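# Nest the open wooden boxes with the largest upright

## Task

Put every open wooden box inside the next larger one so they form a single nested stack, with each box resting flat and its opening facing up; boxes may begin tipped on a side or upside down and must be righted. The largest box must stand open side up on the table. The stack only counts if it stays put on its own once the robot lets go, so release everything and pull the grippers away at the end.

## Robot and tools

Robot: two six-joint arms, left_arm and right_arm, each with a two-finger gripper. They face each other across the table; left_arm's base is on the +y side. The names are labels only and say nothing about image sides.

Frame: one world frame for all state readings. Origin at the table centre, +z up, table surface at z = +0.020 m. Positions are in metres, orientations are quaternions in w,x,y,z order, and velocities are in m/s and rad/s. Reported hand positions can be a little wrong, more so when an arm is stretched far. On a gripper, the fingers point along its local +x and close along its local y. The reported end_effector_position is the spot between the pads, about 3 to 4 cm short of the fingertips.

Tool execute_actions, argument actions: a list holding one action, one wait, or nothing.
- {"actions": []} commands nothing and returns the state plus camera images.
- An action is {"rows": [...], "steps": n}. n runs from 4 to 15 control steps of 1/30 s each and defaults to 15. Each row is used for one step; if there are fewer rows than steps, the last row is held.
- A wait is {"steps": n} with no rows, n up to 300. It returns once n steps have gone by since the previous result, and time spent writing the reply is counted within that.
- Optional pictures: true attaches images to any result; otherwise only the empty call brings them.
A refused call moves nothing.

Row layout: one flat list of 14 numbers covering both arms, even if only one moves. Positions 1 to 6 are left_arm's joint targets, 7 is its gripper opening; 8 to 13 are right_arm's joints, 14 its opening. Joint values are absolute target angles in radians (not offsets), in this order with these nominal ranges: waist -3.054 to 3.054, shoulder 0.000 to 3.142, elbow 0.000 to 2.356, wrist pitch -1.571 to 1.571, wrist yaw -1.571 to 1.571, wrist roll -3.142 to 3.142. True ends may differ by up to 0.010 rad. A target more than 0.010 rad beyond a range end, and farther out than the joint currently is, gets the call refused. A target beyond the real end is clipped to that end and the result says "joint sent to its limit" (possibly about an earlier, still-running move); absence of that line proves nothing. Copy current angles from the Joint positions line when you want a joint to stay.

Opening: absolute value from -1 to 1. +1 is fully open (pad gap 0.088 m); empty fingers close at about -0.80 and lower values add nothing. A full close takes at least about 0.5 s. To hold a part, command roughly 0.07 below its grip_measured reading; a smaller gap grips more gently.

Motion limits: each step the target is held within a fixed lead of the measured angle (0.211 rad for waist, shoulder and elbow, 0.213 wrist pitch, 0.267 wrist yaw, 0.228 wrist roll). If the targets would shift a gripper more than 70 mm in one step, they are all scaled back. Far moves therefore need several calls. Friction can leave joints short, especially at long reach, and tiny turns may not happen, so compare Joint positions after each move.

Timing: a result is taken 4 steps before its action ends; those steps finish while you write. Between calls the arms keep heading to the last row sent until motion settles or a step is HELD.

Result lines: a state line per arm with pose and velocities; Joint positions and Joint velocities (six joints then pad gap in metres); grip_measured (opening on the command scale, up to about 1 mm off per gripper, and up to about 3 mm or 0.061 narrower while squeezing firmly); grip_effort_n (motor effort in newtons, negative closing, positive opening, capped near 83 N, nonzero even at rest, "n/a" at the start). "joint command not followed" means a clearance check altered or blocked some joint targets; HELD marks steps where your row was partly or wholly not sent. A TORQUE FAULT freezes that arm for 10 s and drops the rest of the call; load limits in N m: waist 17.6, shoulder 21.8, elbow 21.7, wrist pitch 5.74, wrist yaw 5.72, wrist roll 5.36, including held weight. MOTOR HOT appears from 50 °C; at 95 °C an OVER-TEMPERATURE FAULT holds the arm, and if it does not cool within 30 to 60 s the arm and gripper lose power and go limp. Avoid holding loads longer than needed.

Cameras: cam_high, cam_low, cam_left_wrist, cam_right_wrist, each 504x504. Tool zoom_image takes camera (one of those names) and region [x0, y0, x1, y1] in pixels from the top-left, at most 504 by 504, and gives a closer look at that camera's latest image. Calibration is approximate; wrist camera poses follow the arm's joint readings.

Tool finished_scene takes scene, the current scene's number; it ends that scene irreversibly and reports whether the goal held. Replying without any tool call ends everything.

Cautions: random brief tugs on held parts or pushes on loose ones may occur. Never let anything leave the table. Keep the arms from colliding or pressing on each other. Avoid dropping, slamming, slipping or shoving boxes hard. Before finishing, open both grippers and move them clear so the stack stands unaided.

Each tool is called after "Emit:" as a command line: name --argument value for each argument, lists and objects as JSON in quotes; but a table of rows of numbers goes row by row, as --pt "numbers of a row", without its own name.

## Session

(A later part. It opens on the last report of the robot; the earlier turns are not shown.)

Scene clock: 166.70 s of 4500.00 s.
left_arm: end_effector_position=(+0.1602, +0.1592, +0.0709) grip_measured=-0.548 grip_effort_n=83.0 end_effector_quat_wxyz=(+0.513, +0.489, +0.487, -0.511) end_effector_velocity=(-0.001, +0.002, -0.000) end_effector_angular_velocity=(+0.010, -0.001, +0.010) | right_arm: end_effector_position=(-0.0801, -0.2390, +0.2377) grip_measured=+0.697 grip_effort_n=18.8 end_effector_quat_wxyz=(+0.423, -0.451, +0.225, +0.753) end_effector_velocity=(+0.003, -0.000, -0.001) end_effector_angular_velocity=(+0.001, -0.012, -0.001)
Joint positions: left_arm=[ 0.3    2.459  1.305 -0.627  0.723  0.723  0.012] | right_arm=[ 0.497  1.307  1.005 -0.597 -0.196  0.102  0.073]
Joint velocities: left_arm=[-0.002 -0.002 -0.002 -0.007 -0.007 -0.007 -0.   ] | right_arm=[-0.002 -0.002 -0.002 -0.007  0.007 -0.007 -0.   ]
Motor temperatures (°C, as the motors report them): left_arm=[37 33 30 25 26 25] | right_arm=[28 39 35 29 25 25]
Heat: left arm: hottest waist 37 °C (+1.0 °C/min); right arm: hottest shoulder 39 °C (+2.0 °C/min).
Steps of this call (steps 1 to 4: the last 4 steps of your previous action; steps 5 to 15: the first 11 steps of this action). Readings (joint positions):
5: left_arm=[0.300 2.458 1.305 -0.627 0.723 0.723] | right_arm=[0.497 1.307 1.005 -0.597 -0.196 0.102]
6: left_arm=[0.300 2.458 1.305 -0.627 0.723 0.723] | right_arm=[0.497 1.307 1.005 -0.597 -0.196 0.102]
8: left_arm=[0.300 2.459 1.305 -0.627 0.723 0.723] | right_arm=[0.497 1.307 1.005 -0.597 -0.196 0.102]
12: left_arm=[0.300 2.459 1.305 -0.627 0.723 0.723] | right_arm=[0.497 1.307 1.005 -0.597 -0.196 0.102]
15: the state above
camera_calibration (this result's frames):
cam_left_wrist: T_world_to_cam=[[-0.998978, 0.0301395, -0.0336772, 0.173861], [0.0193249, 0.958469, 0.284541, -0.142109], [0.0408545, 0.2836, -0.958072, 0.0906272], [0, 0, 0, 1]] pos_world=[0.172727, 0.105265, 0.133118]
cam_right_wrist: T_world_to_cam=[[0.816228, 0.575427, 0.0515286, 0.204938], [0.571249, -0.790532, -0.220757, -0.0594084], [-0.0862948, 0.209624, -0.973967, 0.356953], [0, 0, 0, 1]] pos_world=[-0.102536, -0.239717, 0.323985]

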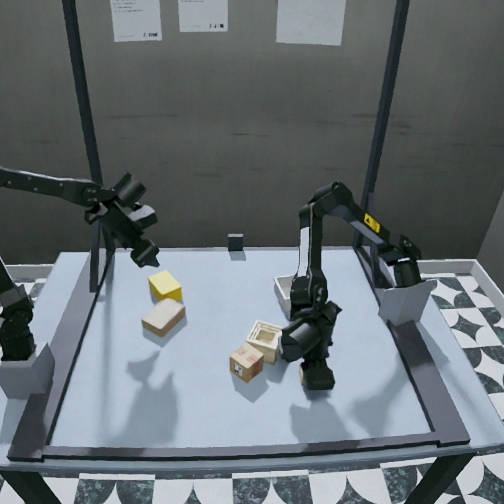

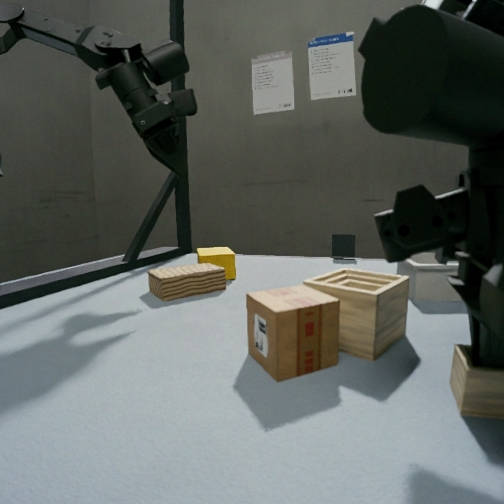

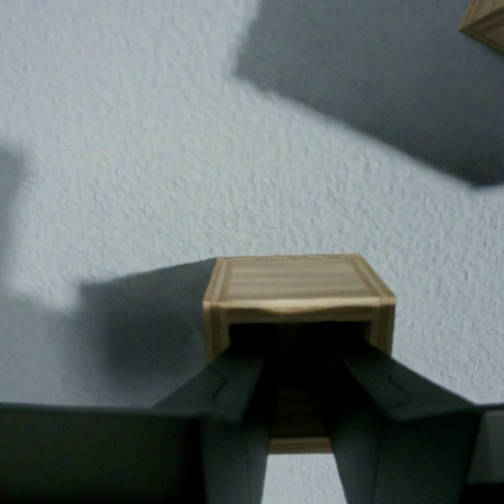

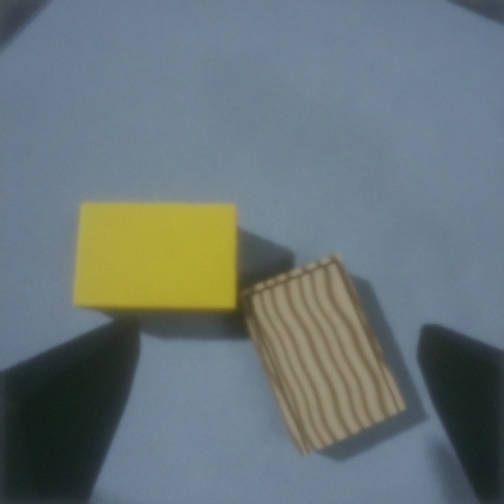

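Emit:
execute_actions --actions '[{"rows":[[0.345,2.40,1.33,-0.72,0.723,0.78,-0.4,0.5,1.3,1.0,-0.6,-0.2,0.1,0.7]],"steps":12}]'

Emit:
execute_actions --actions '[{"rows":[[0.34,2.2,1.35,-0.95,0.76,0.85,-0.4,0.5,1.3,1.0,-0.6,-0.2,0.1,0.7]],"steps":15}]'

Emit:
execute_actions --actions '[{"rows":[[0.2,2.25,1.62,-1.04,0.84,1.0,-0.4,0.5,1.3,1.0,-0.6,-0.2,0.1,0.7]],"steps":15}]'

Emit:
execute_actions --actions '[{"rows":[[0.15,2.30,1.63,-0.995,0.841,0.985,-0.4,0.5,1.3,1.0,-0.6,-0.2,0.1,0.7]],"steps":15}]'

Emit:
execute_actions --actions '[{"steps":10}]' --pictures true

Scene clock: 167.33 s of 4500.00 s.
left_arm: end_effector_position=(+0.1585, +0.1596, +0.0927) grip_measured=-0.548 grip_effort_n=83.0 end_effector_quat_wxyz=(+0.514, +0.486, +0.484, -0.514) end_effector_velocity=(+0.001, -0.031, +0.061) end_effector_angular_velocity=(-0.103, -0.073, -0.083) | right_arm: end_effector_position=(-0.0801, -0.2390, +0.2377) grip_measured=+0.697 grip_effort_n=19.3 end_effector_quat_wxyz=(+0.423, -0.451, +0.225, +0.753) end_effector_velocity=(-0.001, -0.003, -0.002) end_effector_angular_velocity=(-0.027, +0.015, +0.014)
Joint positions: left_arm=[ 0.338  2.421  1.321 -0.705  0.723  0.77   0.012] | right_arm=[ 0.497  1.307  1.005 -0.597 -0.196  0.102  0.073]
Joint velocities: left_arm=[ 0.066 -0.125  0.061 -0.081  0.007  0.066  0.   ] | right_arm=[-0.007  0.002 -0.002 -0.007 -0.037 -0.007 -0.   ]
Motor temperatures (°C, as the motors report them): left_arm=[37 33 30 25 26 25] | right_arm=[28 39 35 29 25 25]
Heat: left arm: hottest waist 37 °C (+1.0 °C/min); right arm: hottest shoulder 39 °C (+2.0 °C/min).
Steps of this call (steps 1 to 4: the last 4 steps of your previous action; steps 5 to 11: the robot went on to your last target; steps 12 to 19: the first 8 steps of this action). Readings (joint positions):
12: left_arm=[0.300 2.458 1.307 -0.634 0.723 0.728] | right_arm=[0.497 1.307 1.005 -0.597 -0.196 0.102]
13: left_arm=[0.304 2.455 1.310 -0.655 0.723 0.738] | right_arm=[0.497 1.307 1.005 -0.597 -0.196 0.102]
15: left_arm=[0.318 2.444 1.311 -0.685 0.723 0.754] | right_arm=[0.497 1.307 1.005 -0.597 -0.196 0.102]
19: the state above

Scene clock: 167.83 s of 4500.00 s.
left_arm: end_effector_position=(+0.1049, +0.1337, +0.1560) grip_measured=-0.548 grip_effort_n=83.0 end_effector_quat_wxyz=(+0.498, +0.496, +0.456, -0.546) end_effector_velocity=(-0.018, +0.026, -0.002) end_effector_angular_velocity=(+0.107, +0.078, +0.091) | right_arm: end_effector_position=(-0.0801, -0.2390, +0.2377) grip_measured=+0.697 grip_effort_n=19.8 end_effector_quat_wxyz=(+0.423, -0.451, +0.225, +0.753) end_effector_velocity=(+0.001, -0.002, -0.001) end_effector_angular_velocity=(-0.008, -0.002, +0.006)
Joint positions: left_arm=[ 0.339  2.207  1.353 -0.933  0.757  0.842  0.012] | right_arm=[ 0.497  1.307  1.005 -0.597 -0.196  0.102  0.073]
Joint velocities: left_arm=[ 0.002 -0.002 -0.007 -0.168 -0.022  0.022 -0.   ] | right_arm=[-0.002 -0.002 -0.002 -0.007 -0.007 -0.007 -0.   ]
Motor temperatures (°C, as the motors report them): left_arm=[37 33 30 25 26 25] | right_arm=[28 39 35 29 25 25]
Heat: left arm: hottest waist 37 °C (+1.0 °C/min); right arm: hottest shoulder 39 °C (+2.0 °C/min).
Steps of this call (steps 1 to 4: the last 4 steps of your previous action; steps 5 to 15: the first 11 steps of this action). Readings (joint positions):
5: left_arm=[0.341 2.403 1.326 -0.728 0.723 0.782] | right_arm=[0.497 1.307 1.005 -0.597 -0.196 0.102]
6: left_arm=[0.341 2.386 1.327 -0.774 0.724 0.795] | right_arm=[0.497 1.307 1.005 -0.597 -0.196 0.102]
8: left_arm=[0.340 2.330 1.326 -0.850 0.736 0.815] | right_arm=[0.497 1.307 1.005 -0.597 -0.196 0.102]
12: left_arm=[0.339 2.225 1.350 -0.911 0.755 0.837] | right_arm=[0.497 1.307 1.005 -0.597 -0.196 0.102]
15: the state above

Scene clock: 168.33 s of 4500.00 s.
left_arm: end_effector_position=(+0.0588, +0.0596, +0.1578) grip_measured=-0.548 grip_effort_n=83.0 end_effector_quat_wxyz=(+0.403, +0.551, +0.365, -0.633) end_effector_velocity=(+0.004, +0.012, +0.003) end_effector_angular_velocity=(+0.044, +0.023, +0.014) | right_arm: end_effector_position=(-0.0801, -0.2390, +0.2377) grip_measured=+0.697 grip_effort_n=19.3 end_effector_quat_wxyz=(+0.423, -0.451, +0.225, +0.753) end_effector_velocity=(-0.002, -0.002, +0.001) end_effector_angular_velocity=(-0.012, +0.010, +0.014)
Joint positions: left_arm=[ 0.193  2.237  1.599 -1.033  0.833  0.988  0.012] | right_arm=[ 0.497  1.307  1.005 -0.597 -0.196  0.102  0.073]
Joint velocities: left_arm=[ 0.022  0.027  0.027 -0.095 -0.007  0.066 -0.   ] | right_arm=[-0.002 -0.002  0.002 -0.007 -0.022 -0.007 -0.   ]
Motor temperatures (°C, as the motors report them): left_arm=[37 33 30 25 26 25] | right_arm=[28 39 35 29 25 25]
Heat: left arm: hottest waist 37 °C (+1.0 °C/min); right arm: hottest shoulder 39 °C (+2.0 °C/min).
Steps of this call (steps 1 to 4: the last 4 steps of your previous action; steps 5 to 15: the first 11 steps of this action). Readings (joint positions):
5: left_arm=[0.337 2.209 1.366 -0.959 0.758 0.862] | right_arm=[0.497 1.307 1.005 -0.597 -0.196 0.102]
6: left_arm=[0.323 2.218 1.400 -0.985 0.772 0.893] | right_arm=[0.497 1.307 1.005 -0.597 -0.196 0.102]
8: left_arm=[0.276 2.235 1.479 -0.997 0.799 0.935] | right_arm=[0.497 1.307 1.005 -0.597 -0.196 0.102]
12: left_arm=[0.202 2.236 1.582 -1.022 0.831 0.977] | right_arm=[0.497 1.307 1.005 -0.597 -0.196 0.102]
15: the state above

Scene clock: 168.83 s of 4500.00 s.
left_arm: end_effector_position=(+0.0578, +0.0527, +0.1338) grip_measured=-0.548 grip_effort_n=83.0 end_effector_quat_wxyz=(+0.381, +0.559, +0.366, -0.639) end_effector_velocity=(+0.003, -0.001, +0.000) end_effector_angular_velocity=(-0.008, -0.013, -0.002) | right_arm: end_effector_position=(-0.0801, -0.2390, +0.2377) grip_measured=+0.697 grip_effort_n=18.8 end_effector_quat_wxyz=(+0.423, -0.451, +0.225, +0.753) end_effector_velocity=(+0.003, -0.003, -0.002) end_effector_angular_velocity=(-0.009, -0.026, +0.012)
Joint positions: left_arm=[ 0.146  2.29   1.622 -1.     0.837  0.989  0.012] | right_arm=[ 0.497  1.307  1.005 -0.597 -0.196  0.102  0.073]
Joint velocities: left_arm=[ 0.002 -0.002 -0.007  0.022 -0.007 -0.007 -0.   ] | right_arm=[ 0.002 -0.002 -0.002 -0.022  0.007 -0.022  0.   ]
Motor temperatures (°C, as the motors report them): left_arm=[38 33 30 25 26 25] | right_arm=[28 39 35 29 25 25]
Heat: left arm: hottest waist 38 °C (+2.0 °C/min); right arm: hottest shoulder 39 °C (+2.0 °C/min).
Steps of this call (steps 1 to 4: the last 4 steps of your previous action; steps 5 to 15: the first 11 steps of this action). Readings (joint positions):
5: left_arm=[0.196 2.244 1.608 -1.036 0.834 0.994] | right_arm=[0.497 1.307 1.005 -0.597 -0.196 0.102]
6: left_arm=[0.192 2.250 1.613 -1.027 0.836 0.994] | right_arm=[0.497 1.307 1.005 -0.597 -0.196 0.102]
8: left_arm=[0.177 2.265 1.621 -1.010 0.836 0.993] | right_arm=[0.497 1.307 1.005 -0.597 -0.196 0.102]
12: left_arm=[0.150 2.287 1.622 -1.003 0.836 0.990] | right_arm=[0.497 1.307 1.005 -0.597 -0.196 0.102]
15: the state above

Scene clock: 169.17 s of 4500.00 s.
left_arm: end_effector_position=(+0.0580, +0.0519, +0.1341) grip_measured=-0.548 grip_effort_n=83.0 end_effector_quat_wxyz=(+0.381, +0.559, +0.364, -0.640) end_effector_velocity=(+0.001, +0.000, +0.001) end_effector_angular_velocity=(+0.007, -0.021, +0.013) | right_arm: end_effector_position=(-0.0801, -0.2390, +0.2377) grip_measured=+0.697 grip_effort_n=18.8 end_effector_quat_wxyz=(+0.423, -0.451, +0.225, +0.753) end_effector_velocity=(-0.002, -0.004, -0.002) end_effector_angular_velocity=(-0.007, -0.009, +0.028)
Joint positions: left_arm=[ 0.146  2.29   1.623 -0.997  0.837  0.988  0.012] | right_arm=[ 0.497  1.307  1.005 -0.597 -0.196  0.102  0.073]
Joint velocities: left_arm=[-0.002 -0.007 -0.002  0.007 -0.022 -0.022 -0.   ] | right_arm=[ 0.007 -0.002 -0.002 -0.007 -0.007 -0.022 -0.   ]
Motor temperatures (°C, as the motors report them): left_arm=[38 33 30 25 26 25] | right_arm=[28 39 35 29 25 25]
Heat: left arm: hottest waist 38 °C (+2.0 °C/min); right arm: hottest shoulder 39 °C (+2.0 °C/min).
Kept back: nothing.
Steps of this call (steps 1 to 4: the last 4 steps of your previous action; steps 5 to 10: the robot went on to your last target). Readings (joint positions):
1: left_arm=[0.146 2.290 1.622 -0.999 0.837 0.989] | right_arm=[0.497 1.307 1.005 -0.597 -0.196 0.102]
2: left_arm=[0.146 2.290 1.622 -0.998 0.837 0.989] | right_arm=[0.497 1.307 1.005 -0.597 -0.196 0.102]
4: left_arm=[0.146 2.290 1.623 -0.998 0.837 0.988] | right_arm=[0.497 1.307 1.005 -0.597 -0.196 0.102]
8: left_arm=[0.146 2.290 1.623 -0.997 0.837 0.988] | right_arm=[0.497 1.307 1.005 -0.597 -0.196 0.102]
10: the state above
camera_calibration (this result's frames):
cam_left_wrist: T_world_to_cam=[[-0.883148, 0.46904, 0.00716281, 0.042147], [0.458607, 0.86009, 0.223438, -0.0674312], [0.0986409, 0.200614, -0.974692, 0.18897], [0, 0, 0, 1]] pos_world=[0.0495062, 0.000318222, 0.198952]
cam_right_wrist: T_world_to_cam=[[0.816228, 0.575427, 0.0515286, 0.204938], [0.571249, -0.790532, -0.220757, -0.0594084], [-0.0862948, 0.209624, -0.973967, 0.356953], [0, 0, 0, 1]] pos_world=[-0.102536, -0.239717, 0.323985]

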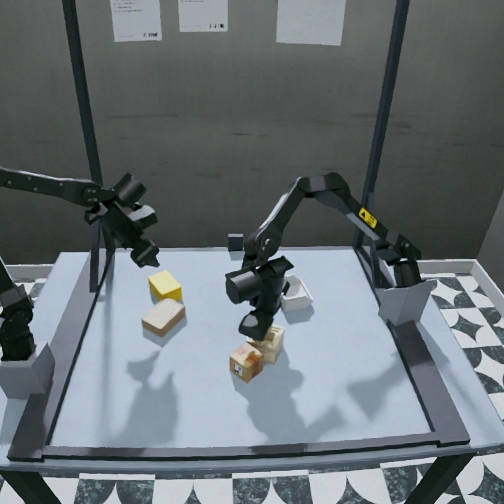

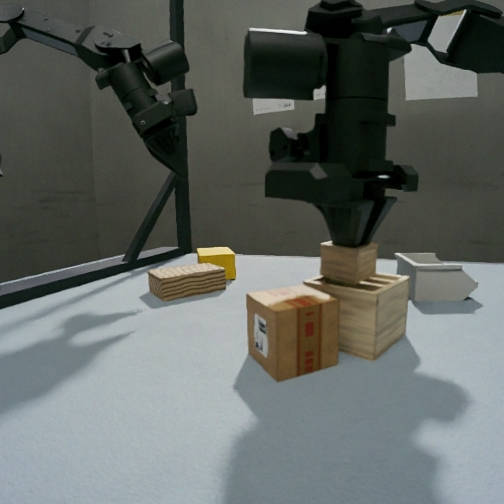

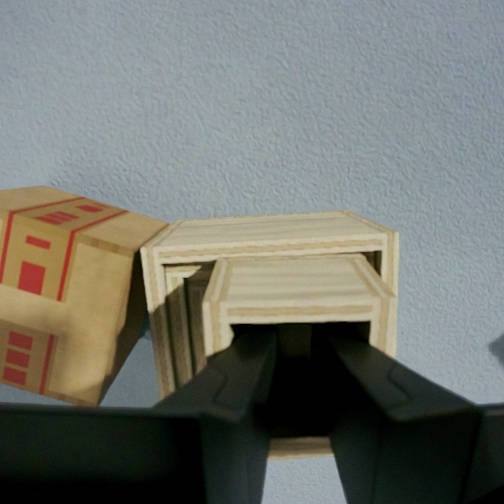

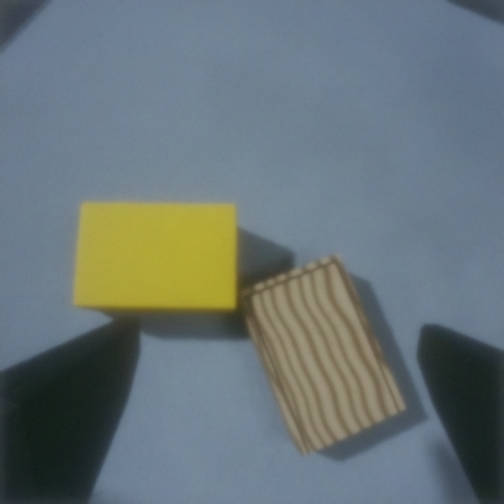

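Emit:
execute_actions --actions '[{"rows":[[0.136,2.33,1.605,-0.955,0.841,0.965,-0.4,0.5,1.3,1.0,-0.6,-0.2,0.1,0.7]],"steps":15}]'

Emit:
execute_actions --actions '[{"steps":10}]' --pictures true

Scene clock: 169.73 s of 4500.00 s.
left_arm: end_effector_position=(+0.0634, +0.0506, +0.1298) grip_measured=-0.548 grip_effort_n=83.0 end_effector_quat_wxyz=(+0.388, +0.554, +0.363, -0.641) end_effector_velocity=(+0.003, +0.002, +0.001) end_effector_angular_velocity=(+0.007, -0.020, +0.020) | right_arm: end_effector_position=(-0.0801, -0.2390, +0.2377) grip_measured=+0.697 grip_effort_n=18.8 end_effector_quat_wxyz=(+0.423, -0.451, +0.225, +0.753) end_effector_velocity=(-0.003, -0.003, -0.001) end_effector_angular_velocity=(-0.013, +0.019, +0.007)
Joint positions: left_arm=[ 0.148  2.304  1.617 -0.963  0.846  0.971  0.012] | right_arm=[ 0.497  1.307  1.005 -0.597 -0.196  0.102  0.073]
Joint velocities: left_arm=[ 0.002 -0.007 -0.007  0.007 -0.022 -0.022  0.   ] | right_arm=[ 0.002 -0.002 -0.007  0.007 -0.022  0.007 -0.   ]
Motor temperatures (°C, as the motors report them): left_arm=[38 33 30 25 26 25] | right_arm=[28 39 35 29 25 25]
Heat: left arm: hottest waist 38 °C (+2.0 °C/min); right arm: hottest shoulder 39 °C (+2.0 °C/min).
Steps of this call (steps 1 to 6: the robot went on to your last target; steps 7 to 17: the first 11 steps of this action). Readings (joint positions):
7: left_arm=[0.146 2.292 1.622 -0.994 0.837 0.985] | right_arm=[0.497 1.307 1.005 -0.597 -0.196 0.102]
8: left_arm=[0.145 2.296 1.622 -0.983 0.838 0.981] | right_arm=[0.497 1.307 1.005 -0.597 -0.196 0.102]
10: left_arm=[0.146 2.301 1.621 -0.975 0.843 0.976] | right_arm=[0.497 1.307 1.005 -0.597 -0.196 0.102]
14: left_arm=[0.148 2.304 1.618 -0.965 0.846 0.971] | right_arm=[0.497 1.307 1.005 -0.597 -0.196 0.102]
17: the state above

Scene clock: 170.07 s of 4500.00 s.
left_arm: end_effector_position=(+0.0635, +0.0502, +0.1298) grip_measured=-0.548 grip_effort_n=83.0 end_effector_quat_wxyz=(+0.388, +0.554, +0.362, -0.641) end_effector_velocity=(-0.001, +0.003, -0.002) end_effector_angular_velocity=(+0.014, -0.000, +0.014) | right_arm: end_effector_position=(-0.0801, -0.2390, +0.2377) grip_measured=+0.697 grip_effort_n=19.3 end_effector_quat_wxyz=(+0.423, -0.451, +0.225, +0.753) end_effector_velocity=(-0.001, -0.002, -0.001) end_effector_angular_velocity=(-0.016, +0.008, +0.013)
Joint positions: left_arm=[ 0.148  2.304  1.616 -0.961  0.846  0.969  0.012] | right_arm=[ 0.497  1.307  1.005 -0.597 -0.196  0.102  0.073]
Joint velocities: left_arm=[-0.002 -0.002 -0.007 -0.007 -0.007 -0.007 -0.   ] | right_arm=[-0.002  0.002  0.002 -0.007 -0.022 -0.007 -0.   ]
Motor temperatures (°C, as the motors report them): left_arm=[38 33 30 25 26 25] | right_arm=[28 39 35 29 25 25]
Heat: left arm: hottest waist 38 °C (+2.0 °C/min); right arm: hottest shoulder 39 °C (+2.0 °C/min).
Kept back: nothing.
Steps of this call (steps 1 to 4: the last 4 steps of your previous action; steps 5 to 10: the robot went on to your last target). Readings (joint positions):
1: left_arm=[0.148 2.304 1.617 -0.963 0.846 0.970] | right_arm=[0.497 1.307 1.005 -0.597 -0.196 0.102]
2: left_arm=[0.148 2.304 1.617 -0.962 0.846 0.970] | right_arm=[0.497 1.307 1.005 -0.597 -0.196 0.102]
4: left_arm=[0.148 2.304 1.616 -0.961 0.846 0.970] | right_arm=[0.497 1.307 1.005 -0.597 -0.196 0.102]
8: left_arm=[0.148 2.304 1.616 -0.961 0.846 0.969] | right_arm=[0.497 1.307 1.005 -0.597 -0.196 0.102]
10: the state above
camera_calibration (this result's frames):
cam_left_wrist: T_world_to_cam=[[-0.887471, 0.460855, 0.00271856, 0.0491188], [0.451129, 0.867505, 0.209567, -0.0656531], [0.0942214, 0.187211, -0.977791, 0.185963], [0, 0, 0, 1]] pos_world=[0.0556879, -0.000496487, 0.195458]
cam_right_wrist: T_world_to_cam=[[0.816228, 0.575427, 0.0515286, 0.204938], [0.571249, -0.790532, -0.220757, -0.0594084], [-0.0862948, 0.209624, -0.973967, 0.356953], [0, 0, 0, 1]] pos_world=[-0.102536, -0.239717, 0.323985]

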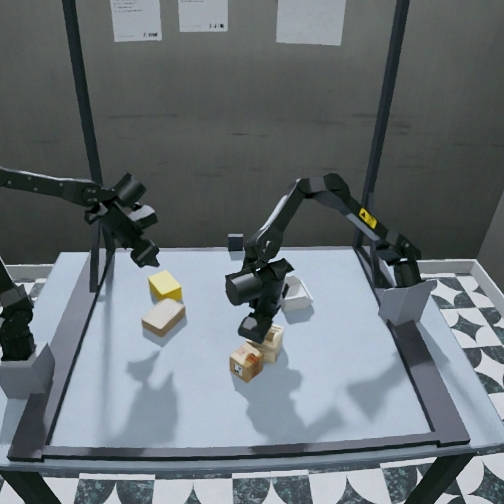

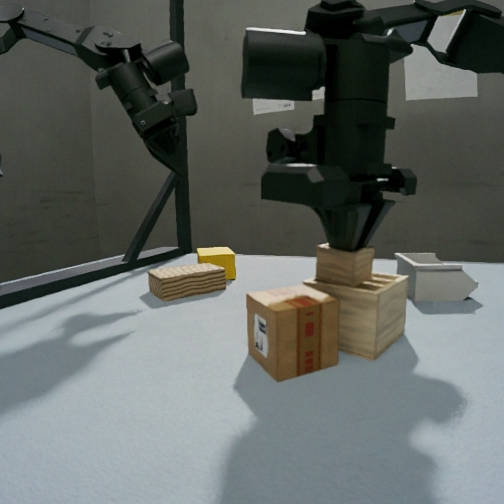

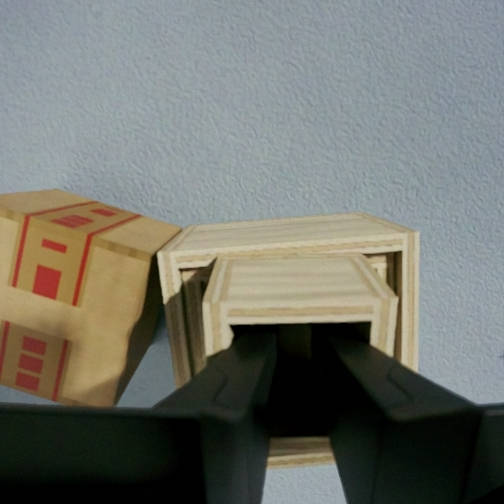

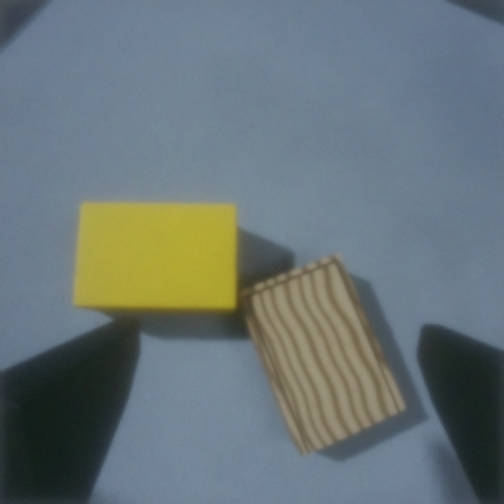

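Emit:
execute_actions --actions '[{"rows":[[0.16,2.294,1.588,-0.95,0.846,0.94,-0.4,0.5,1.3,1.0,-0.6,-0.2,0.1,0.7]],"steps":15}]'

Emit:
execute_actions --actions '[{"steps":10}]' --pictures true

Scene clock: 170.67 s of 4500.00 s.
left_arm: end_effector_position=(+0.0663, +0.0563, +0.1278) grip_measured=-0.548 grip_effort_n=83.0 end_effector_quat_wxyz=(+0.398, +0.546, +0.376, -0.634) end_effector_velocity=(+0.000, -0.000, -0.001) end_effector_angular_velocity=(+0.003, -0.007, +0.015) | right_arm: end_effector_position=(-0.0801, -0.2390, +0.2377) grip_measured=+0.697 grip_effort_n=18.8 end_effector_quat_wxyz=(+0.423, -0.451, +0.225, +0.753) end_effector_velocity=(+0.001, -0.002, -0.001) end_effector_angular_velocity=(-0.008, -0.002, +0.006)
Joint positions: left_arm=[ 0.155  2.302  1.592 -0.952  0.847  0.945  0.012] | right_arm=[ 0.497  1.307  1.005 -0.597 -0.196  0.102  0.073]
Joint velocities: left_arm=[-0.002 -0.002 -0.002  0.007 -0.007 -0.022 -0.   ] | right_arm=[-0.002 -0.002 -0.002 -0.007 -0.007 -0.007 -0.   ]
Motor temperatures (°C, as the motors report them): left_arm=[38 33 30 25 26 25] | right_arm=[28 39 35 29 25 25]
Heat: left arm: hottest waist 38 °C (+2.0 °C/min); right arm: hottest shoulder 39 °C (+2.0 °C/min).
Steps of this call (steps 1 to 7: the robot went on to your last target; steps 8 to 18: the first 11 steps of this action). Readings (joint positions):
8: left_arm=[0.149 2.304 1.615 -0.959 0.847 0.966] | right_arm=[0.497 1.307 1.005 -0.597 -0.196 0.102]
9: left_arm=[0.150 2.303 1.612 -0.955 0.849 0.961] | right_arm=[0.497 1.307 1.005 -0.597 -0.196 0.102]
11: left_arm=[0.154 2.302 1.607 -0.952 0.849 0.953] | right_arm=[0.497 1.307 1.005 -0.597 -0.196 0.102]
15: left_arm=[0.155 2.302 1.593 -0.952 0.847 0.946] | right_arm=[0.497 1.307 1.005 -0.597 -0.196 0.102]
18: the state above

Scene clock: 171.00 s of 4500.00 s.
left_arm: end_effector_position=(+0.0663, +0.0564, +0.1277) grip_measured=-0.548 grip_effort_n=83.0 end_effector_quat_wxyz=(+0.398, +0.545, +0.377, -0.634) end_effector_velocity=(-0.001, +0.003, -0.001) end_effector_angular_velocity=(+0.014, -0.000, +0.014) | right_arm: end_effector_position=(-0.0801, -0.2390, +0.2377) grip_measured=+0.697 grip_effort_n=19.3 end_effector_quat_wxyz=(+0.423, -0.451, +0.225, +0.753) end_effector_velocity=(+0.002, -0.001, -0.000) end_effector_angular_velocity=(-0.006, -0.002, +0.001)
Joint positions: left_arm=[ 0.155  2.302  1.592 -0.952  0.847  0.943  0.012] | right_arm=[ 0.497  1.307  1.005 -0.597 -0.196  0.102  0.073]
Joint velocities: left_arm=[-0.002 -0.002 -0.007 -0.007 -0.007 -0.007 -0.   ] | right_arm=[-0.007 -0.002 -0.002 -0.007 -0.007 -0.007 -0.   ]
Motor temperatures (°C, as the motors report them): left_arm=[38 33 30 25 26 25] | right_arm=[28 39 35 29 25 25]
Heat: left arm: hottest waist 38 °C (+2.0 °C/min); right arm: hottest shoulder 39 °C (+2.0 °C/min).
Kept back: nothing.
Steps of this call (steps 1 to 4: the last 4 steps of your previous action; steps 5 to 10: the robot went on to your last target). Readings (joint positions):
1: left_arm=[0.155 2.302 1.592 -0.952 0.847 0.944] | right_arm=[0.497 1.307 1.005 -0.597 -0.196 0.102]
2: left_arm=[0.155 2.302 1.592 -0.952 0.847 0.944] | right_arm=[0.497 1.307 1.005 -0.597 -0.196 0.102]
4: left_arm=[0.155 2.302 1.592 -0.952 0.847 0.943] | right_arm=[0.497 1.307 1.005 -0.597 -0.196 0.102]
8: left_arm=[0.155 2.302 1.592 -0.952 0.847 0.943] | right_arm=[0.497 1.307 1.005 -0.597 -0.196 0.102]
10: the state above
camera_calibration (this result's frames):
cam_left_wrist: T_world_to_cam=[[-0.905572, 0.424012, 0.0123284, 0.0507849], [0.416784, 0.883976, 0.211842, -0.0707564], [0.0789258, 0.196977, -0.977226, 0.18291], [0, 0, 0, 1]] pos_world=[0.0610433, 0.00498454, 0.193107]
cam_right_wrist: T_world_to_cam=[[0.816228, 0.575427, 0.0515286, 0.204938], [0.571249, -0.790532, -0.220757, -0.0594084], [-0.0862948, 0.209624, -0.973967, 0.356953], [0, 0, 0, 1]] pos_world=[-0.102536, -0.239717, 0.323985]

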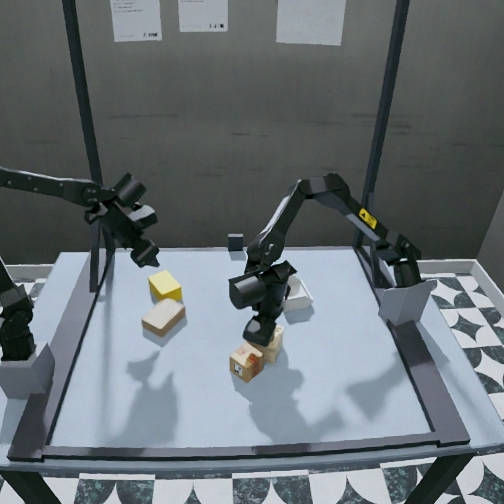

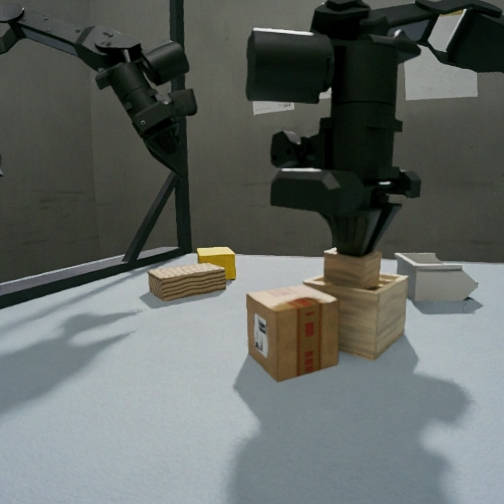

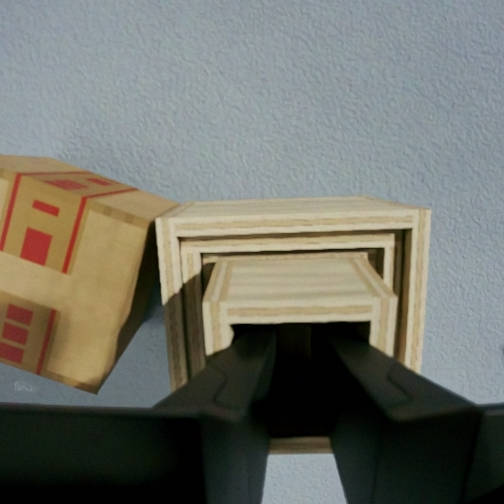

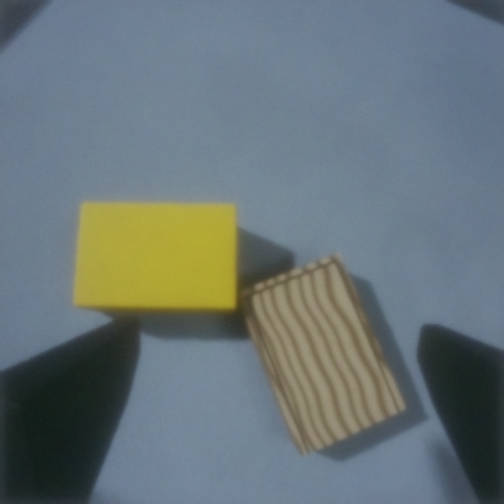

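Emit:
zoom_image --camera "cam_left_wrist" --region '[140, 180, 440, 340]'

Region (140, 180, 440, 340) of cam_left_wrist's 504x504 image, scaled by 1.680, with more detail than that image has; it fills the top 269 rows of this view, and the rest is white.

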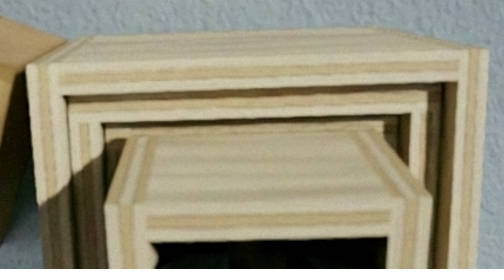

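Emit:
execute_actions --actions '[{"rows":[[0.163,2.288,1.572,-0.94,0.847,0.94,-0.4,0.5,1.3,1.0,-0.6,-0.2,0.1,0.7]],"steps":15}]'

Emit:
execute_actions --actions '[{"steps":10}]' --pictures true

Emit:
zoom_image --camera "cam_left_wrist" --region '[140, 180, 440, 340]'

Scene clock: 171.57 s of 4500.00 s.
left_arm: end_effector_position=(+0.0676, +0.0591, +0.1257) grip_measured=-0.548 grip_effort_n=83.0 end_effector_quat_wxyz=(+0.399, +0.544, +0.379, -0.633) end_effector_velocity=(+0.001, +0.002, +0.001) end_effector_angular_velocity=(+0.008, -0.003, +0.014) | right_arm: end_effector_position=(-0.0801, -0.2390, +0.2377) grip_measured=+0.697 grip_effort_n=19.3 end_effector_quat_wxyz=(+0.423, -0.451, +0.225, +0.753) end_effector_velocity=(+0.000, -0.001, +0.001) end_effector_angular_velocity=(-0.007, +0.007, -0.006)
Joint positions: left_arm=[ 0.157  2.302  1.578 -0.942  0.847  0.943  0.012] | right_arm=[ 0.497  1.307  1.005 -0.597 -0.196  0.102  0.073]
Joint velocities: left_arm=[ 0.002 -0.002 -0.002 -0.007 -0.007 -0.007 -0.   ] | right_arm=[-0.002 -0.002  0.002 -0.007 -0.007  0.007 -0.   ]
Motor temperatures (°C, as the motors report them): left_arm=[38 33 30 25 26 25] | right_arm=[28 39 35 29 25 25]
Heat: left arm: hottest waist 38 °C (+2.0 °C/min); right arm: hottest shoulder 39 °C (+2.0 °C/min).
Steps of this call (steps 1 to 6: the robot went on to your last target; steps 7 to 17: the first 11 steps of this action). Readings (joint positions):
7: left_arm=[0.155 2.302 1.591 -0.950 0.847 0.943] | right_arm=[0.497 1.307 1.005 -0.597 -0.196 0.102]
8: left_arm=[0.155 2.302 1.588 -0.948 0.847 0.943] | right_arm=[0.497 1.307 1.005 -0.597 -0.196 0.102]
10: left_arm=[0.156 2.302 1.584 -0.946 0.847 0.943] | right_arm=[0.497 1.307 1.005 -0.597 -0.196 0.102]
14: left_arm=[0.157 2.302 1.578 -0.943 0.847 0.943] | right_arm=[0.497 1.307 1.005 -0.597 -0.196 0.102]
17: the state above

Scene clock: 171.90 s of 4500.00 s.
left_arm: end_effector_position=(+0.0676, +0.0594, +0.1255) grip_measured=-0.548 grip_effort_n=83.0 end_effector_quat_wxyz=(+0.399, +0.544, +0.379, -0.633) end_effector_velocity=(-0.000, +0.005, -0.001) end_effector_angular_velocity=(+0.026, -0.010, +0.006) | right_arm: end_effector_position=(-0.0801, -0.2390, +0.2377) grip_measured=+0.697 grip_effort_n=19.8 end_effector_quat_wxyz=(+0.423, -0.451, +0.225, +0.753) end_effector_velocity=(+0.001, -0.002, -0.001) end_effector_angular_velocity=(-0.015, +0.008, +0.008)
Joint positions: left_arm=[ 0.157  2.302  1.577 -0.942  0.847  0.943  0.012] | right_arm=[ 0.497  1.307  1.005 -0.597 -0.196  0.102  0.073]
Joint velocities: left_arm=[-0.002 -0.002 -0.002 -0.022 -0.022  0.007 -0.   ] | right_arm=[-0.007 -0.002 -0.002 -0.007 -0.022 -0.007 -0.   ]
Motor temperatures (°C, as the motors report them): left_arm=[38 33 30 25 26 25] | right_arm=[28 39 35 29 25 25]
Heat: left arm: hottest waist 38 °C (+2.0 °C/min); right arm: hottest shoulder 39 °C (+2.0 °C/min).
Kept back: nothing.
Steps of this call (steps 1 to 4: the last 4 steps of your previous action; steps 5 to 10: the robot went on to your last target). Readings (joint positions):
1: left_arm=[0.157 2.302 1.578 -0.942 0.847 0.943] | right_arm=[0.497 1.307 1.005 -0.597 -0.196 0.102]
2: left_arm=[0.157 2.302 1.578 -0.942 0.847 0.943] | right_arm=[0.497 1.307 1.005 -0.597 -0.196 0.102]
4: left_arm=[0.157 2.302 1.578 -0.942 0.847 0.943] | right_arm=[0.497 1.307 1.005 -0.597 -0.196 0.102]
8: left_arm=[0.157 2.302 1.577 -0.942 0.847 0.943] | right_arm=[0.497 1.307 1.005 -0.597 -0.196 0.102]
10: the state above
camera_calibration (this result's frames):
cam_left_wrist: T_world_to_cam=[[-0.907309, 0.420215, 0.0144976, 0.0508228], [0.413421, 0.885292, 0.212936, -0.073498], [0.0766444, 0.199192, -0.976959, 0.180063], [0, 0, 0, 1]] pos_world=[0.0626967, 0.00784347, 0.190828]
cam_right_wrist: T_world_to_cam=[[0.816228, 0.575427, 0.0515286, 0.204938], [0.571249, -0.790532, -0.220757, -0.0594084], [-0.0862948, 0.209624, -0.973967, 0.356953], [0, 0, 0, 1]] pos_world=[-0.102536, -0.239717, 0.323985]

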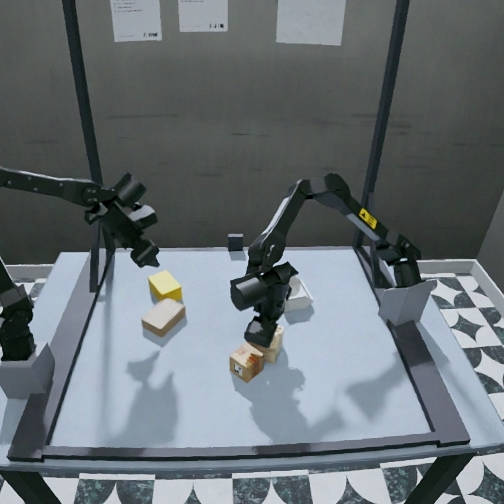

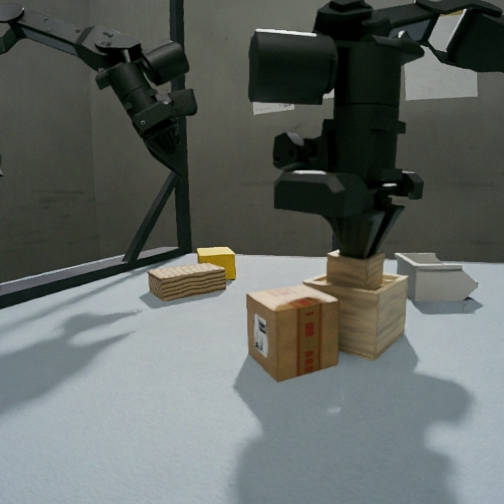

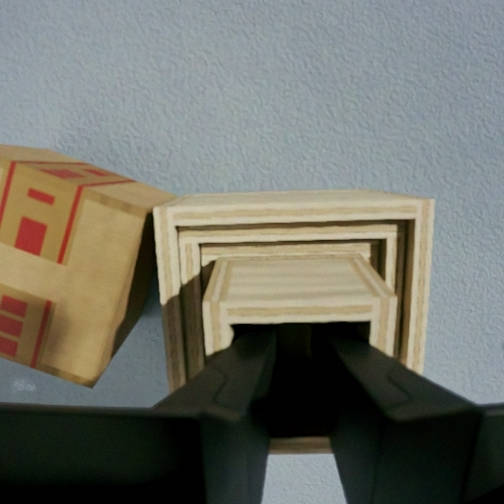

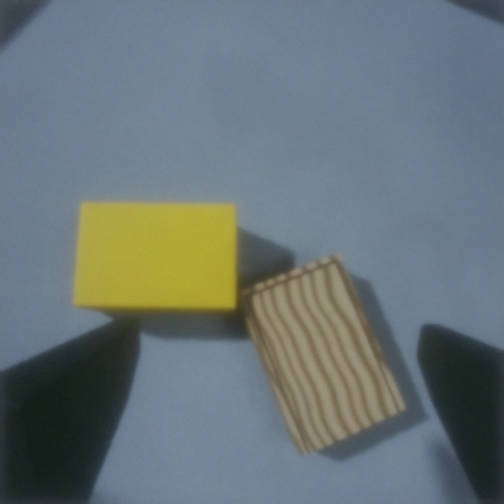

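Region (140, 180, 440, 340) of cam_left_wrist's 504x504 image, scaled by 1.680, with more detail than that image has; it fills the top 269 rows of this view, and the rest is white.

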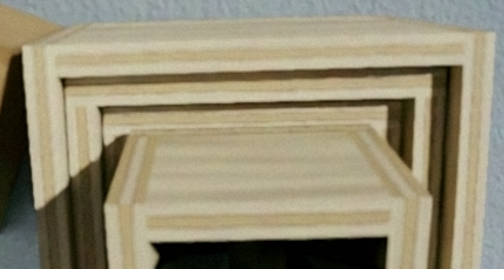

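Emit:
execute_actions --actions '[{"rows":[[0.138,2.335,1.55,-0.89,0.847,0.918,-0.4,0.5,1.3,1.0,-0.6,-0.2,0.1,0.7]],"steps":15}]'

Emit:
execute_actions --actions '[{"steps":10}]' --pictures true

Scene clock: 172.47 s of 4500.00 s.
left_arm: end_effector_position=(+0.0700, +0.0590, +0.1206) grip_measured=-0.548 grip_effort_n=83.0 end_effector_quat_wxyz=(+0.403, +0.542, +0.377, -0.634) end_effector_velocity=(+0.001, +0.000, -0.003) end_effector_angular_velocity=(-0.005, +0.006, +0.015) | right_arm: end_effector_position=(-0.0801, -0.2390, +0.2377) grip_measured=+0.697 grip_effort_n=19.3 end_effector_quat_wxyz=(+0.423, -0.451, +0.225, +0.753) end_effector_velocity=(+0.002, +0.000, -0.000) end_effector_angular_velocity=(-0.003, -0.008, +0.014)
Joint positions: left_arm=[ 0.153  2.306  1.56  -0.902  0.851  0.924  0.012] | right_arm=[ 0.497  1.307  1.005 -0.597 -0.196  0.102  0.073]
Joint velocities: left_arm=[-0.002  0.002 -0.012  0.022  0.007 -0.022 -0.   ] | right_arm=[-0.007  0.002  0.002 -0.007 -0.007 -0.022 -0.   ]
Motor temperatures (°C, as the motors report them): left_arm=[38 33 30 25 26 25] | right_arm=[28 39 35 29 25 25]
Heat: left arm: hottest waist 38 °C (+3.0 °C/min); right arm: hottest shoulder 39 °C (+2.0 °C/min).
Steps of this call (steps 1 to 6: the robot went on to your last target; steps 7 to 17: the first 11 steps of this action). Readings (joint positions):
7: left_arm=[0.157 2.302 1.575 -0.937 0.847 0.940] | right_arm=[0.497 1.307 1.005 -0.597 -0.196 0.102]
8: left_arm=[0.155 2.302 1.571 -0.925 0.847 0.935] | right_arm=[0.497 1.307 1.005 -0.597 -0.196 0.102]
10: left_arm=[0.152 2.305 1.566 -0.914 0.849 0.930] | right_arm=[0.497 1.307 1.005 -0.597 -0.196 0.102]
14: left_arm=[0.153 2.306 1.562 -0.905 0.851 0.925] | right_arm=[0.497 1.307 1.005 -0.597 -0.196 0.102]
17: the state above

Scene clock: 172.80 s of 4500.00 s.
left_arm: end_effector_position=(+0.0703, +0.0589, +0.1205) grip_measured=-0.548 grip_effort_n=83.0 end_effector_quat_wxyz=(+0.403, +0.542, +0.377, -0.634) end_effector_velocity=(+0.002, +0.004, -0.002) end_effector_angular_velocity=(+0.022, -0.011, +0.029) | right_arm: end_effector_position=(-0.0801, -0.2390, +0.2377) grip_measured=+0.697 grip_effort_n=19.3 end_effector_quat_wxyz=(+0.423, -0.451, +0.225, +0.753) end_effector_velocity=(+0.003, -0.000, -0.002) end_effector_angular_velocity=(-0.003, -0.014, -0.003)
Joint positions: left_arm=[ 0.154  2.306  1.559 -0.9    0.852  0.923  0.012] | right_arm=[ 0.497  1.307  1.005 -0.597 -0.196  0.102  0.073]
Joint velocities: left_arm=[-0.002  0.002 -0.002 -0.007 -0.022 -0.022 -0.   ] | right_arm=[-0.002  0.002 -0.002 -0.007  0.007 -0.007 -0.   ]
Motor temperatures (°C, as the motors report them): left_arm=[38 33 30 25 26 25] | right_arm=[28 39 35 29 25 25]
Heat: left arm: hottest waist 38 °C (+3.0 °C/min); right arm: hottest shoulder 39 °C (+2.0 °C/min).
Kept back: nothing.
Steps of this call (steps 1 to 4: the last 4 steps of your previous action; steps 5 to 10: the robot went on to your last target). Readings (joint positions):
1: left_arm=[0.153 2.306 1.560 -0.902 0.851 0.923] | right_arm=[0.497 1.307 1.005 -0.597 -0.196 0.102]
2: left_arm=[0.153 2.306 1.560 -0.901 0.852 0.923] | right_arm=[0.497 1.307 1.005 -0.597 -0.196 0.102]
4: left_arm=[0.153 2.306 1.560 -0.901 0.852 0.923] | right_arm=[0.497 1.307 1.005 -0.597 -0.196 0.102]
8: left_arm=[0.154 2.306 1.559 -0.900 0.852 0.923] | right_arm=[0.497 1.307 1.005 -0.597 -0.196 0.102]
10: the state above
camera_calibration (this result's frames):
cam_left_wrist: T_world_to_cam=[[-0.909141, 0.416404, 0.00835119, 0.0546633], [0.409215, 0.889354, 0.203942, -0.0719722], [0.0774952, 0.18883, -0.978947, 0.175836], [0, 0, 0, 1]] pos_world=[0.0655223, 0.00804365, 0.186356]
cam_right_wrist: T_world_to_cam=[[0.816228, 0.575427, 0.0515286, 0.204938], [0.571249, -0.790532, -0.220757, -0.0594084], [-0.0862948, 0.209624, -0.973967, 0.356953], [0, 0, 0, 1]] pos_world=[-0.102536, -0.239717, 0.323985]

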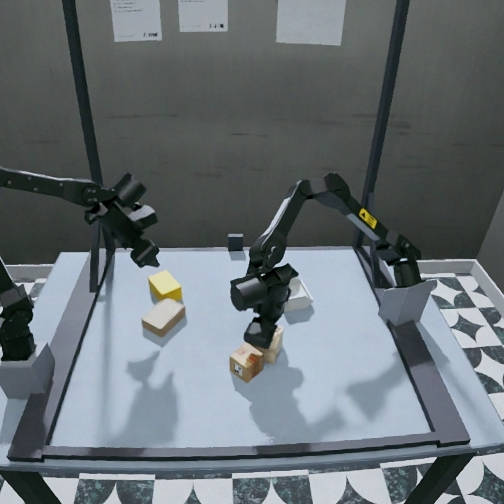

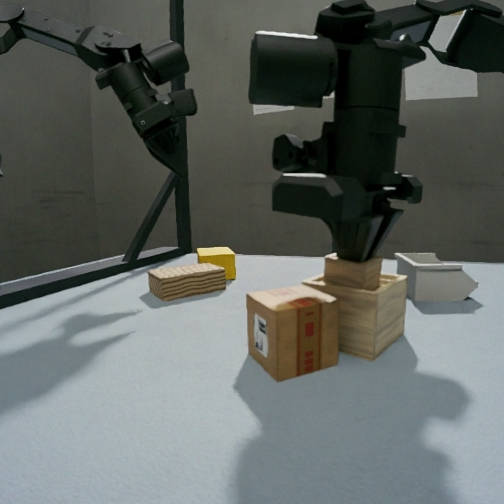

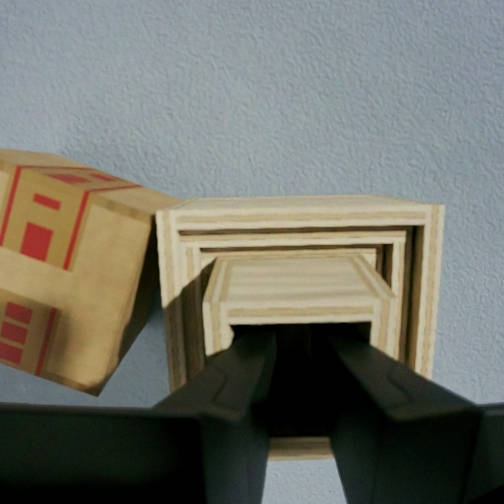

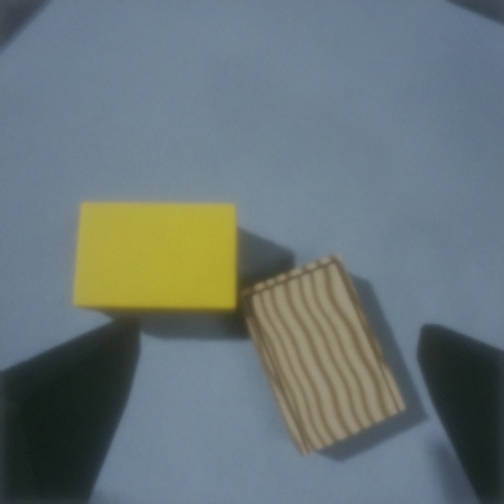

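Emit:
execute_actions --actions '[{"rows":[[0.166,2.29,1.565,-0.94,0.847,0.94,-0.4,0.5,1.3,1.0,-0.6,-0.2,0.1,0.7]],"steps":15}]'

Emit:
execute_actions --actions '[{"steps":10}]' --pictures true

Emit:
zoom_image --camera "cam_left_wrist" --region '[140, 180, 440, 340]'

Scene clock: 173.40 s of 4500.00 s.
left_arm: end_effector_position=(+0.0688, +0.0638, +0.1224) grip_measured=-0.548 grip_effort_n=83.0 end_effector_quat_wxyz=(+0.401, +0.540, +0.387, -0.631) end_effector_velocity=(+0.001, +0.001, +0.002) end_effector_angular_velocity=(+0.002, -0.008, -0.018) | right_arm: end_effector_position=(-0.0801, -0.2390, +0.2377) grip_measured=+0.697 grip_effort_n=19.3 end_effector_quat_wxyz=(+0.423, -0.451, +0.225, +0.753) end_effector_velocity=(+0.002, -0.003, -0.002) end_effector_angular_velocity=(-0.012, -0.005, +0.004)
Joint positions: left_arm=[ 0.159  2.305  1.561 -0.935  0.851  0.936  0.012] | right_arm=[ 0.497  1.307  1.005 -0.597 -0.196  0.102  0.073]
Joint velocities: left_arm=[ 0.002 -0.002  0.002 -0.007 -0.007  0.022  0.   ] | right_arm=[-0.002 -0.002 -0.007 -0.007 -0.007 -0.007 -0.   ]
Motor temperatures (°C, as the motors report them): left_arm=[38 33 30 25 26 25] | right_arm=[28 39 35 29 25 25]
Heat: left arm: hottest waist 38 °C (+3.0 °C/min); right arm: hottest shoulder 39 °C (+2.0 °C/min).
Steps of this call (steps 1 to 7: the robot went on to your last target; steps 8 to 18: the first 11 steps of this action). Readings (joint positions):
8: left_arm=[0.154 2.306 1.559 -0.901 0.852 0.923] | right_arm=[0.497 1.307 1.005 -0.597 -0.196 0.102]
9: left_arm=[0.155 2.305 1.560 -0.905 0.854 0.924] | right_arm=[0.497 1.307 1.005 -0.597 -0.196 0.102]
11: left_arm=[0.158 2.305 1.561 -0.918 0.853 0.929] | right_arm=[0.497 1.307 1.005 -0.597 -0.196 0.102]
15: left_arm=[0.159 2.305 1.561 -0.932 0.851 0.934] | right_arm=[0.497 1.307 1.005 -0.597 -0.196 0.102]
18: the state above

Scene clock: 173.73 s of 4500.00 s.
left_arm: end_effector_position=(+0.0688, +0.0640, +0.1225) grip_measured=-0.548 grip_effort_n=83.0 end_effector_quat_wxyz=(+0.401, +0.540, +0.387, -0.631) end_effector_velocity=(+0.001, +0.002, +0.001) end_effector_angular_velocity=(+0.008, -0.003, +0.014) | right_arm: end_effector_position=(-0.0801, -0.2390, +0.2377) grip_measured=+0.697 grip_effort_n=19.3 end_effector_quat_wxyz=(+0.423, -0.451, +0.225, +0.753) end_effector_velocity=(-0.001, +0.001, +0.002) end_effector_angular_velocity=(+0.012, +0.005, -0.004)
Joint positions: left_arm=[ 0.159  2.305  1.561 -0.937  0.851  0.937  0.012] | right_arm=[ 0.497  1.307  1.005 -0.597 -0.196  0.102  0.073]
Joint velocities: left_arm=[ 0.002 -0.002 -0.002 -0.007 -0.007 -0.007  0.   ] | right_arm=[ 0.002 -0.002  0.002  0.007  0.007  0.007 -0.   ]
Motor temperatures (°C, as the motors report them): left_arm=[38 33 30 25 26 25] | right_arm=[28 39 35 29 25 25]
Heat: left arm: hottest waist 38 °C (+3.0 °C/min); right arm: hottest shoulder 39 °C (+2.0 °C/min).
Kept back: nothing.
Steps of this call (steps 1 to 4: the last 4 steps of your previous action; steps 5 to 10: the robot went on to your last target). Readings (joint positions):
1: left_arm=[0.159 2.305 1.561 -0.935 0.851 0.936] | right_arm=[0.497 1.307 1.005 -0.597 -0.196 0.102]
2: left_arm=[0.159 2.305 1.561 -0.936 0.851 0.936] | right_arm=[0.497 1.307 1.005 -0.597 -0.196 0.102]
4: left_arm=[0.159 2.305 1.561 -0.937 0.851 0.937] | right_arm=[0.497 1.307 1.005 -0.597 -0.196 0.102]
8: left_arm=[0.159 2.305 1.561 -0.937 0.851 0.937] | right_arm=[0.497 1.307 1.005 -0.597 -0.196 0.102]
10: the state above
camera_calibration (this result's frames):
cam_left_wrist: T_world_to_cam=[[-0.914057, 0.404845, 0.0245199, 0.0502314], [0.400304, 0.890775, 0.21512, -0.077119], [0.0652486, 0.206447, -0.97628, 0.176353], [0, 0, 0, 1]] pos_world=[0.0652786, 0.0119522, 0.187528]
cam_right_wrist: T_world_to_cam=[[0.816228, 0.575427, 0.0515286, 0.204938], [0.571249, -0.790532, -0.220757, -0.0594084], [-0.0862948, 0.209624, -0.973967, 0.356953], [0, 0, 0, 1]] pos_world=[-0.102536, -0.239717, 0.323985]

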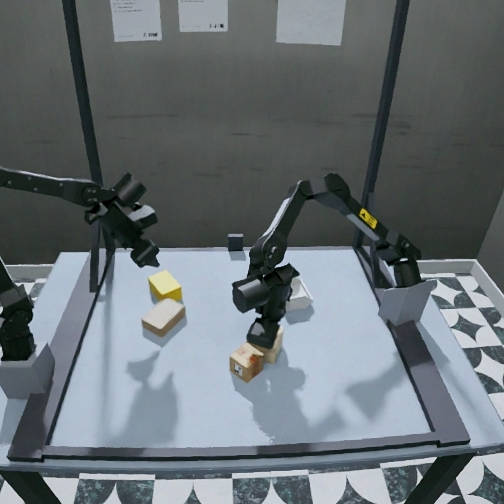

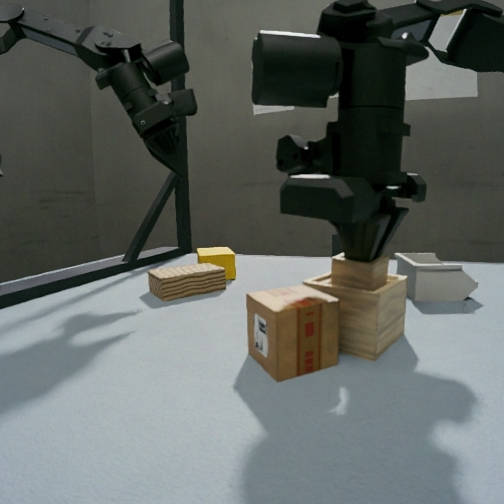

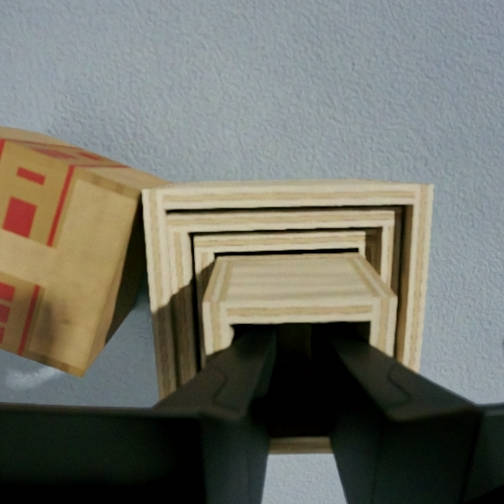

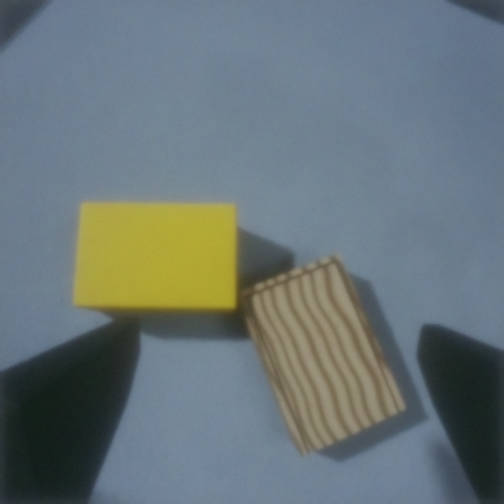

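Region (140, 180, 440, 340) of cam_left_wrist's 504x504 image, scaled by 1.680, with more detail than that image has; it fills the top 269 rows of this view, and the rest is white.

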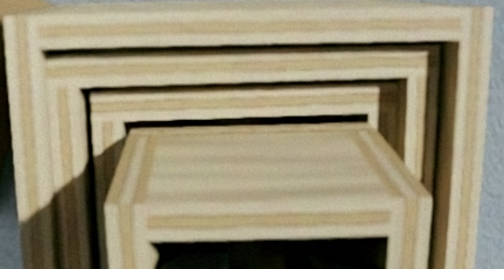

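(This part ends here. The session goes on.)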